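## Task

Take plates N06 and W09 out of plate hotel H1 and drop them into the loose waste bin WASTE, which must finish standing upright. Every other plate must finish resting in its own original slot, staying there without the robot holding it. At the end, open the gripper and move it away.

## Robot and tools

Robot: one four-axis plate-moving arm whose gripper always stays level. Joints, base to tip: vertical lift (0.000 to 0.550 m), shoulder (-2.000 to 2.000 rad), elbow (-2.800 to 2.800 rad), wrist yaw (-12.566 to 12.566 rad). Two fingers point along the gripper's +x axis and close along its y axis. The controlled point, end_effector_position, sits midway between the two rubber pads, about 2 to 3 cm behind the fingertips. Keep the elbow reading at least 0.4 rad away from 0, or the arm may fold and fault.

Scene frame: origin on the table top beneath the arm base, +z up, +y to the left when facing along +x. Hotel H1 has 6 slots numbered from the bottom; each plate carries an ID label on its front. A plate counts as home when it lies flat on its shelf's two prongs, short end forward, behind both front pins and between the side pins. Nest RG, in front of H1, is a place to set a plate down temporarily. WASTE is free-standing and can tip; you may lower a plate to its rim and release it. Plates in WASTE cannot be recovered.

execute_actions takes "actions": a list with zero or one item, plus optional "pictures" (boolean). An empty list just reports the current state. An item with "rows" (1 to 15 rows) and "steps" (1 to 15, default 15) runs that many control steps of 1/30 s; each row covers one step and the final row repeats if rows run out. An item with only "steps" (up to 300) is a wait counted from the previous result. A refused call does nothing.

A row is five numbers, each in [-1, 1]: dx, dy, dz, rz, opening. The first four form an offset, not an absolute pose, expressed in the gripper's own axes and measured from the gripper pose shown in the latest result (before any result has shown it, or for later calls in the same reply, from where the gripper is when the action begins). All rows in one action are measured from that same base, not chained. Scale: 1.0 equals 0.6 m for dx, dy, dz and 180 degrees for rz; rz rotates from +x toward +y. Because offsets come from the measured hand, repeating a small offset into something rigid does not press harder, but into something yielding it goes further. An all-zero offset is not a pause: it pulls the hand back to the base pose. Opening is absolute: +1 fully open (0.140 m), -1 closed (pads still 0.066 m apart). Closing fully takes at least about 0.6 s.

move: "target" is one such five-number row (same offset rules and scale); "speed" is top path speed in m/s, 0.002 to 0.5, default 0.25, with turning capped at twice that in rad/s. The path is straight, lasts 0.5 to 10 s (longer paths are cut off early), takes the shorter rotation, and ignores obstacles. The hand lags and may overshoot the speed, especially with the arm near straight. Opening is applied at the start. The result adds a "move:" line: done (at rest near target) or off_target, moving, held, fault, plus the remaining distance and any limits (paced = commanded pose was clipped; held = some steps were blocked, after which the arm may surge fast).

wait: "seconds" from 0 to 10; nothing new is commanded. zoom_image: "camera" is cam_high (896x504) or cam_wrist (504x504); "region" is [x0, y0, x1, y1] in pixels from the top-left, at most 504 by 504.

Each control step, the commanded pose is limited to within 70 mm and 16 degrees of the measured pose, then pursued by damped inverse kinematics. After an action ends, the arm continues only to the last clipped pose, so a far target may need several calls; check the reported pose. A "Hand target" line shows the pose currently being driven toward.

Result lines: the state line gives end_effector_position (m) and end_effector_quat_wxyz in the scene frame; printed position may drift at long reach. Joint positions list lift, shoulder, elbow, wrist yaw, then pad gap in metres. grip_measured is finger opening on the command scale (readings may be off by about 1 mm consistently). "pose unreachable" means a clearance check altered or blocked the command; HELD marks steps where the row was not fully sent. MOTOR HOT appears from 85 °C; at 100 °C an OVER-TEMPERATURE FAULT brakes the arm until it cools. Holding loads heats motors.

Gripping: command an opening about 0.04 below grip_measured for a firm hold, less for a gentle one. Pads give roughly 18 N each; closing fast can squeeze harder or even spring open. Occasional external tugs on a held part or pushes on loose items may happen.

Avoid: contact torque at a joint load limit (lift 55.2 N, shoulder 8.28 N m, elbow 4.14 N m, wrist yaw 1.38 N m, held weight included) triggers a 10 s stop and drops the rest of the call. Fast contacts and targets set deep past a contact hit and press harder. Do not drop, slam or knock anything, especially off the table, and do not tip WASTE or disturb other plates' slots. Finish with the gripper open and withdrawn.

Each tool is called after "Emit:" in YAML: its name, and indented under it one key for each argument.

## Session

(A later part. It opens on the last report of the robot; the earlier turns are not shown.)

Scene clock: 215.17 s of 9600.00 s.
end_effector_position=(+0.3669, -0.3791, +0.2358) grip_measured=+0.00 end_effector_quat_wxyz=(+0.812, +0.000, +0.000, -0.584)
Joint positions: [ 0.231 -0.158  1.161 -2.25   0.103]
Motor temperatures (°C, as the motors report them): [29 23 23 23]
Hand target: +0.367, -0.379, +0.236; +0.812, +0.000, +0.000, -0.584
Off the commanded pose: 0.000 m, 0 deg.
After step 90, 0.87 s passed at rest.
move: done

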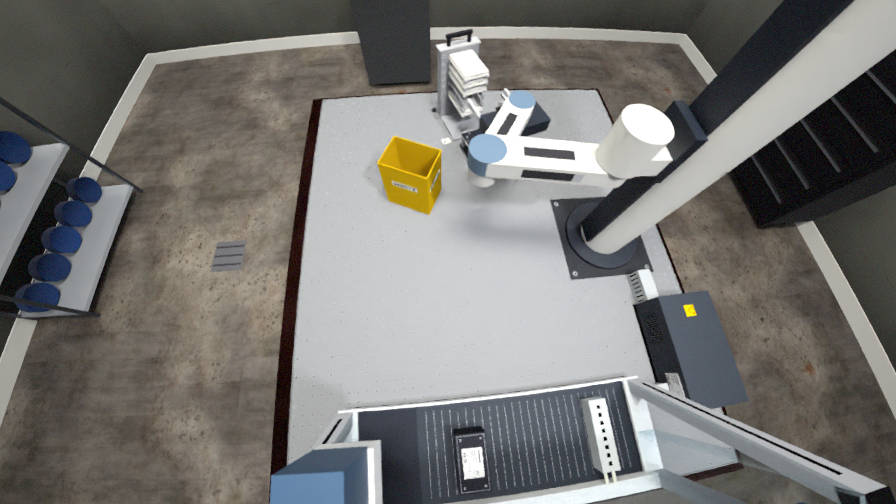

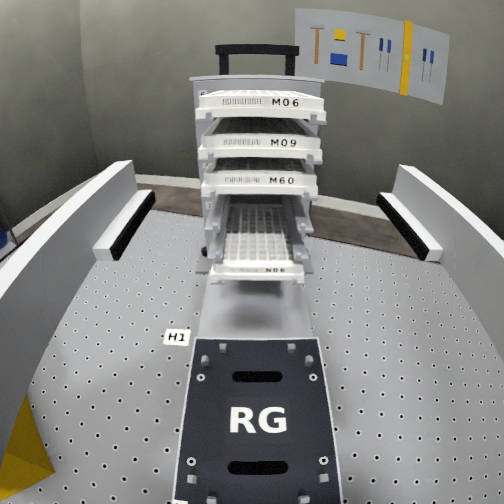

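Emit:
move:
  target: [0.1525, 0.001, -0.1838, 0, 0.0]
  speed: 0.15

Emit:
zoom_image:
  camera: "cam_wrist"
  region: [90, 150, 450, 300]

Scene clock: 226.10 s of 9600.00 s.
end_effector_position=(+0.3966, -0.4657, +0.1254) grip_measured=+0.00 end_effector_quat_wxyz=(+0.812, +0.000, +0.000, -0.584)
Joint positions: [ 0.12  -0.393  1.617 -2.471  0.103]
Motor temperatures (°C, as the motors report them): [29 23 23 23]
Hand target: +0.397, -0.466, +0.125; +0.812, +0.000, +0.000, -0.584
Off the commanded pose: 0.000 m, 0 deg.
After step 90, 6.67 s passed at rest.
move: done

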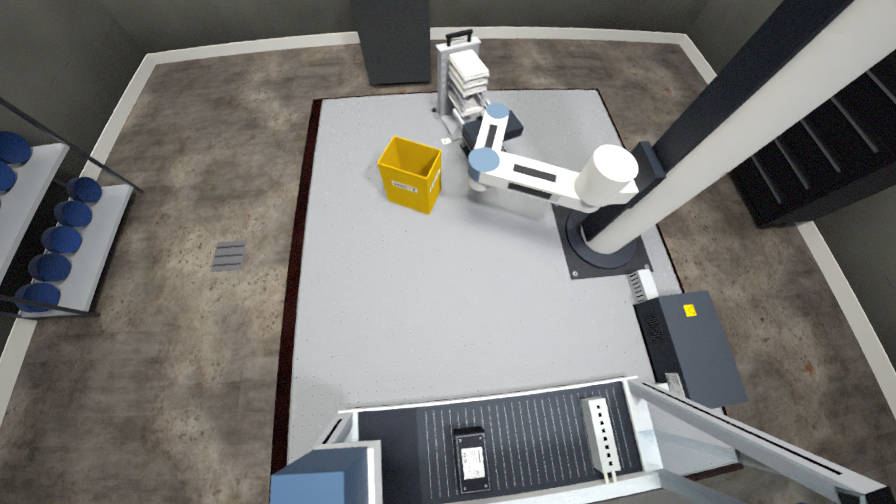

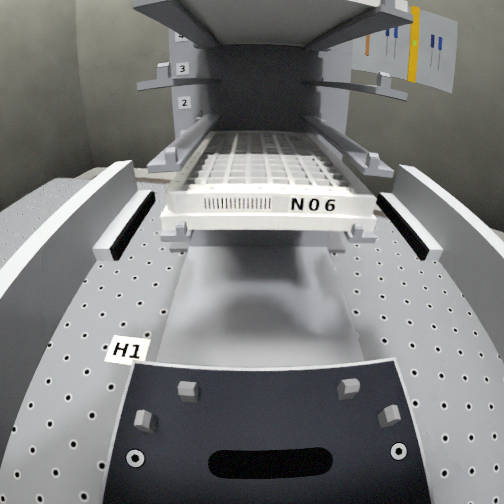

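Region (90, 150, 450, 300) of cam_wrist's 504x504 image, scaled by 1.400, with more detail than that image has; it fills the top 210 rows of this view, and the rest is white.

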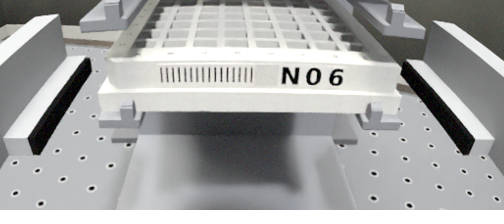

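Same height match as before, label confirmed N06.

Emit:
move:
  target: [0.093, -0.0003, 0, 0, 0.0]
  speed: 0.07

Emit:
execute_actions:
  actions:
    - {"rows": [[0,0,0,0,-0.1],[0,0,0,0,-0.2],[0,0,0,0,-0.28],[0,0,0,0,-0.34],[0,0,0,0,-0.38],[0,0,0,0,-0.41],[0,0,0,0,-0.43],[0,0,0,0,-0.45],[0,0,0,0,-0.46],[0,0,0,0,-0.47],[0,0,0,0,-0.48],[0,0,0,0,-0.495],[0,0,0,0,-0.51],[0,0,0,0,-0.525],[0,0,0,0,-0.54]], "steps": 15}
  pictures: false

Emit:
move:
  target: [0, 0, 0.0115, 0, -0.54]
  speed: 0.02

Scene clock: 231.10 s of 9600.00 s.
end_effector_position=(+0.4142, -0.5187, +0.1255) grip_measured=+0.00 end_effector_quat_wxyz=(+0.812, +0.000, +0.000, -0.584)
Joint positions: [ 0.12  -0.564  1.959 -2.642  0.103]
Motor temperatures (°C, as the motors report them): [29 23 23 23]
Hand target: +0.414, -0.519, +0.125; +0.812, +0.000, +0.000, -0.584
Off the commanded pose: 0.000 m, 0 deg.
After step 90, 0.97 s passed at rest.
move: done

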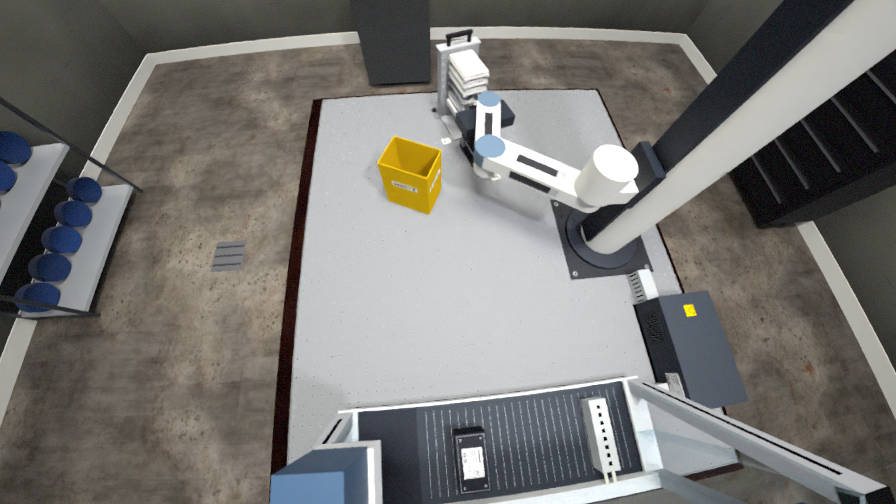

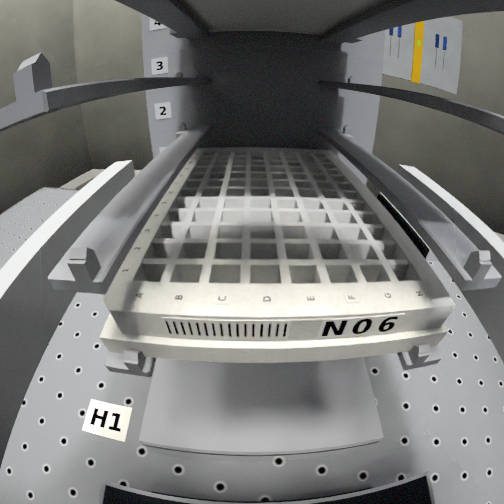

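Scene clock: 231.60 s of 9600.00 s.
end_effector_position=(+0.4142, -0.5187, +0.1255) grip_measured=-0.49 end_effector_quat_wxyz=(+0.812, +0.000, +0.000, -0.584)
Joint positions: [ 0.12  -0.564  1.959 -2.642  0.085]
Motor temperatures (°C, as the motors report them): [29 23 23 23]
Hand target: +0.414, -0.519, +0.125; +0.812, +0.000, +0.000, -0.584
Off the commanded pose: 0.000 m, 0 deg.
Steps of this call (steps 1 to 15: all 15 steps of this action). Readings (end_effector_position):
1: (+0.4142, -0.5187, +0.1255)
2: (+0.4142, -0.5187, +0.1255)
4: (+0.4142, -0.5187, +0.1255)
8: (+0.4142, -0.5187, +0.1255)
15: the state above

Scene clock: 232.53 s of 9600.00 s.
end_effector_position=(+0.4142, -0.5187, +0.1324) grip_measured=-0.49 end_effector_quat_wxyz=(+0.812, +0.000, +0.000, -0.584)
Joint positions: [ 0.127 -0.564  1.959 -2.642  0.085]
Motor temperatures (°C, as the motors report them): [29 23 23 23]
Hand target: +0.414, -0.519, +0.132; +0.812, +0.000, +0.000, -0.584
Off the commanded pose: 0.000 m, 0 deg.
move: done

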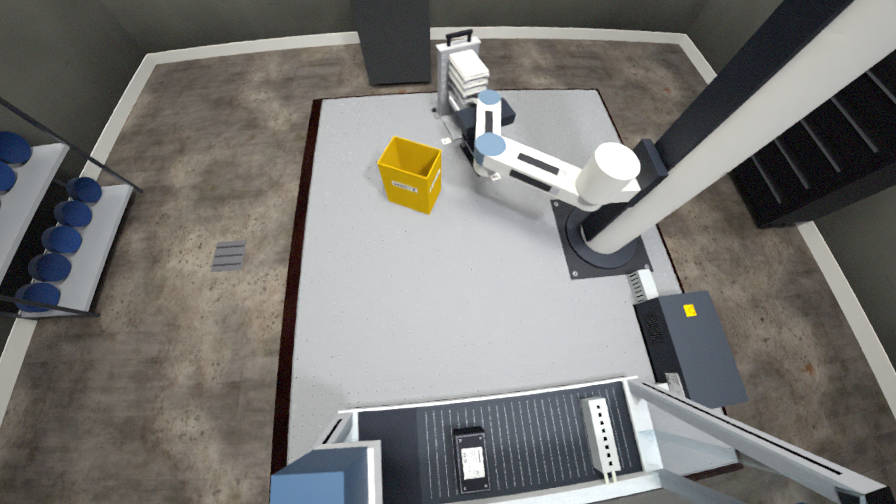

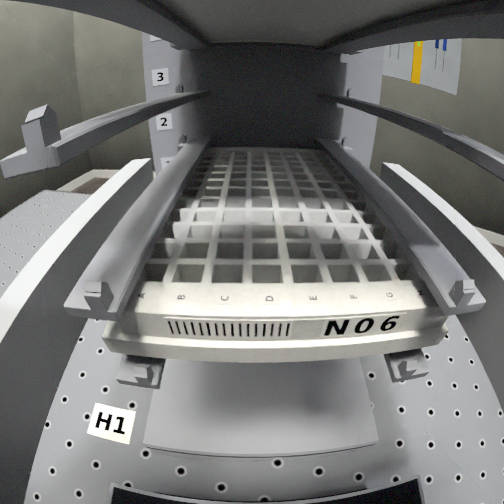

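Emit:
move:
  target: [-0.25, 0, 0, 0, -0.54]
  speed: 0.08

Emit:
move:
  target: [-0.025, 0, 0.18, 0, -0.54]
  speed: 0.15

Scene clock: 236.53 s of 9600.00 s.
end_effector_position=(+0.3663, -0.3764, +0.1324) grip_measured=-0.49 end_effector_quat_wxyz=(+0.812, +0.000, +0.000, -0.584)
Joint positions: [ 0.127 -0.15   1.149 -2.245  0.085]
Motor temperatures (°C, as the motors report them): [29 23 23 23]
Hand target: +0.366, -0.376, +0.132; +0.812, +0.000, +0.000, -0.584
Off the commanded pose: 0.000 m, 0 deg.
move: done

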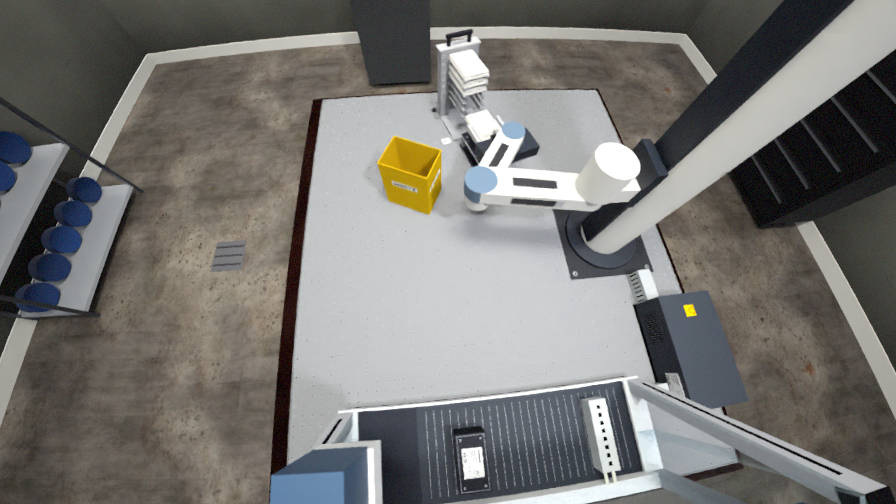

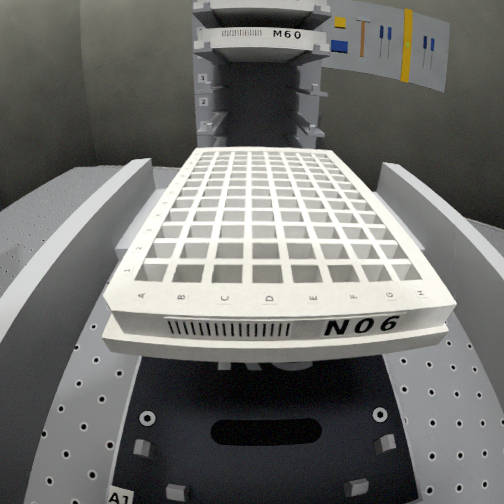

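Scene clock: 237.57 s of 9600.00 s.
end_effector_position=(+0.3615, -0.3622, +0.2404) grip_measured=-0.49 end_effector_quat_wxyz=(+0.812, +0.000, +0.000, -0.584)
Joint positions: [ 0.235 -0.114  1.081 -2.215  0.085]
Motor temperatures (°C, as the motors report them): [29 23 23 23]
Hand target: +0.361, -0.362, +0.240; +0.812, +0.000, +0.000, -0.584
Off the commanded pose: 0.000 m, 0 deg.
move: done

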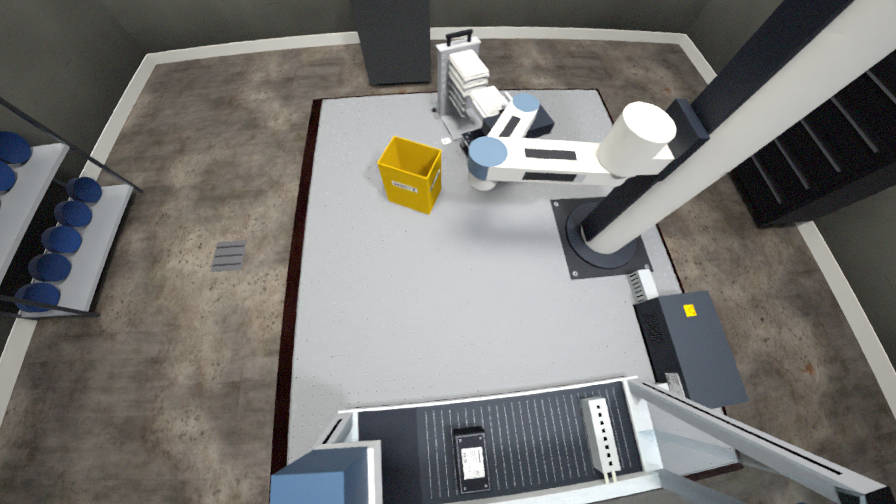

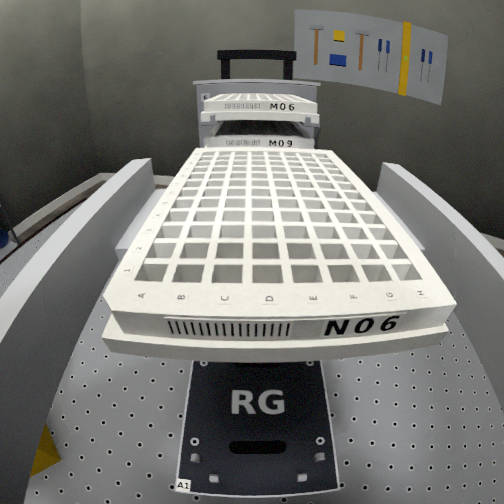

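Emit:
move:
  target: [-0.1139, 0.4959, -0.01, 0.252, -0.54]
  speed: 0.22

Emit:
move:
  target: [0, 0, -0.025, 0, -0.54]
  speed: 0.05

Scene clock: 243.67 s of 9600.00 s.
end_effector_position=(+0.6219, -0.2028, +0.2344) grip_measured=-0.49 end_effector_quat_wxyz=(+0.974, +0.000, +0.000, -0.226)
Joint positions: [ 0.229  0.335  1.475 -2.265  0.085]
Motor temperatures (°C, as the motors report them): [29 23 23 23]
Hand target: +0.622, -0.203, +0.234; +0.974, +0.000, +0.000, -0.226
Off the commanded pose: 0.000 m, 0 deg.
After step 90, 1.00 s passed at rest.
move: done

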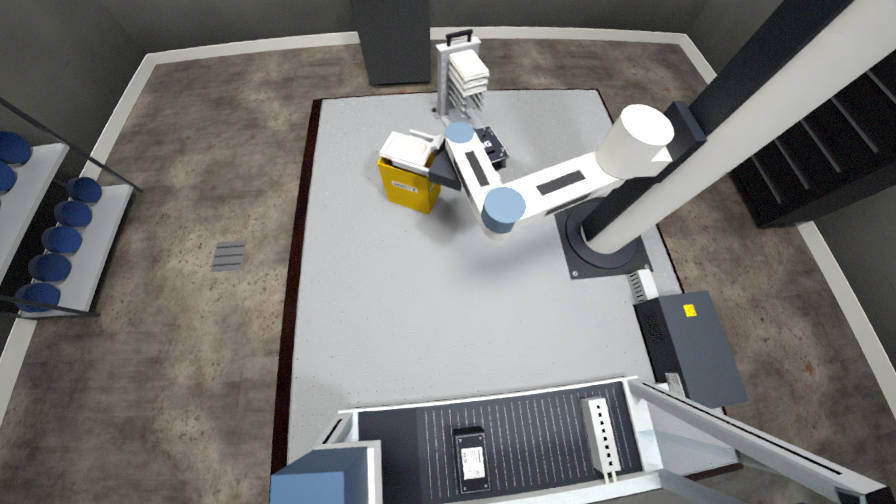

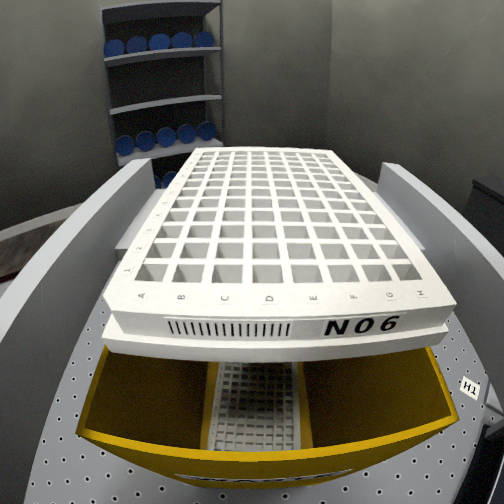

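Scene clock: 244.37 s of 9600.00 s.
end_effector_position=(+0.6219, -0.2027, +0.2194) grip_measured=-0.49 end_effector_quat_wxyz=(+0.974, +0.000, +0.000, -0.226)
Joint positions: [ 0.214  0.335  1.475 -2.265  0.085]
Motor temperatures (°C, as the motors report them): [29 23 23 23]
Hand target: +0.622, -0.203, +0.219; +0.974, +0.000, +0.000, -0.226
Off the commanded pose: 0.000 m, 0 deg.
move: done

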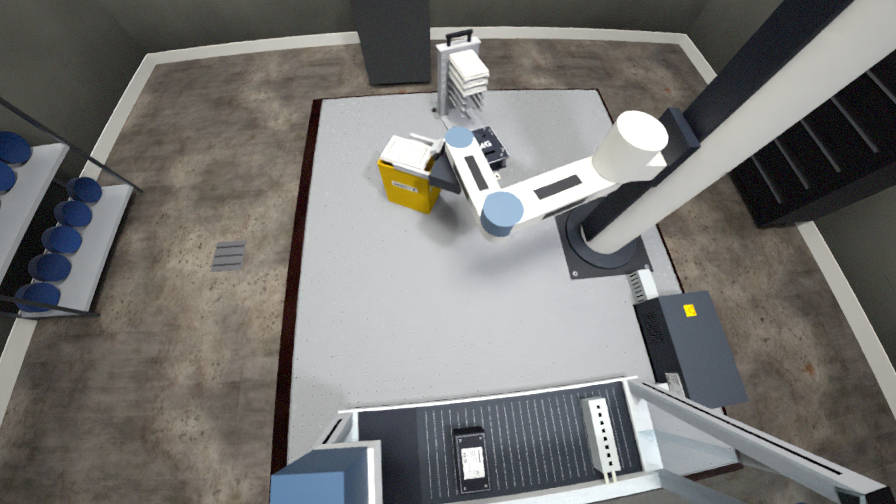

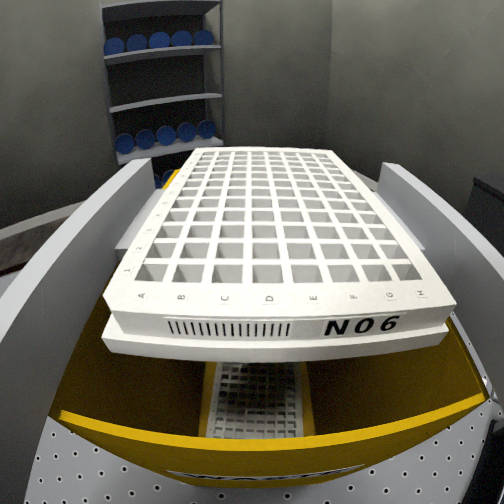

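Emit:
execute_actions:
  actions:
    - {"rows": [[0,0,-0.003,0,-0.54],[0,0,-0.003,0,-0.54],[0,0,-0.003,0,-0.54],[0,0,-0.003,0,-0.54],[0,0,-0.003,0,-0.54],[0,0,-0.003,0,-0.2]], "steps": 15}
  pictures: false

Emit:
move:
  target: [-0.15, 0.1, 0.1, 0, 0.2]
  speed: 0.2

Scene clock: 247.97 s of 9600.00 s.
end_effector_position=(+0.6219, -0.2027, +0.2175) grip_measured=-0.20 end_effector_quat_wxyz=(+0.974, +0.000, +0.000, -0.226)
Joint positions: [ 0.213  0.335  1.475 -2.265  0.096]
Motor temperatures (°C, as the motors report them): [29 23 23 23]
Hand target: +0.622, -0.203, +0.218; +0.974, +0.000, +0.000, -0.226
Off the commanded pose: 0.000 m, 0 deg.
Steps of this call (steps 1 to 90: nothing new was sent; then 0.10 s passed at rest; steps 91 to 105: all 15 steps of this action). Readings (end_effector_position):
91: (+0.6219, -0.2027, +0.2190)
92: (+0.6219, -0.2027, +0.2176)
94: (+0.6219, -0.2027, +0.2175)
98: (+0.6219, -0.2027, +0.2175)
105: the state above

Scene clock: 249.17 s of 9600.00 s.
end_effector_position=(+0.5674, -0.1092, +0.2776) grip_measured=+0.20 end_effector_quat_wxyz=(+0.974, +0.000, +0.000, -0.225)
Joint positions: [ 0.273  0.724  1.086 -2.265  0.11 ]
Motor temperatures (°C, as the motors report them): [29 23 23 23]
Hand target: +0.567, -0.109, +0.278; +0.974, +0.000, +0.000, -0.226
Off the commanded pose: 0.000 m, 0 deg.
move: done

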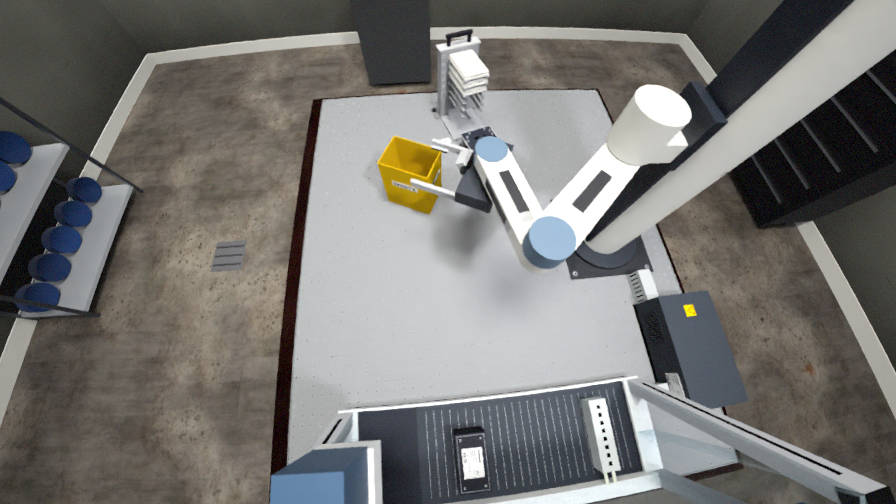

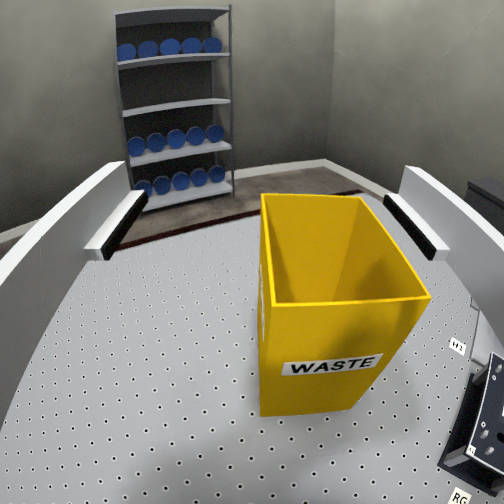

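Emit:
zoom_image:
  camera: "cam_high"
  region: [420, 25, 520, 135]

Region (420, 25, 520, 135) of cam_high's 896x504 image, scaled by 4.582, with more detail than that image has; it fills the left 458 columns of this view, and the rest is white.

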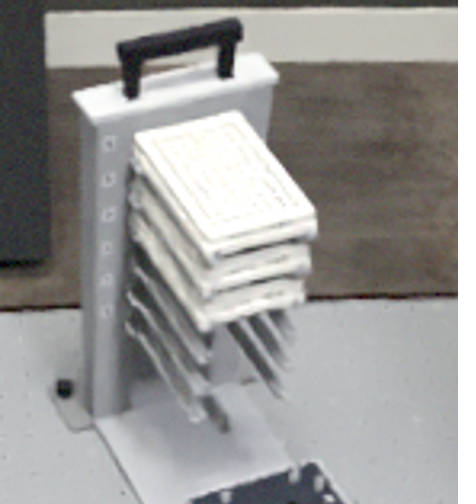

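Emit:
finished_scene:
  scene: 1

The scene is finished: the task was done.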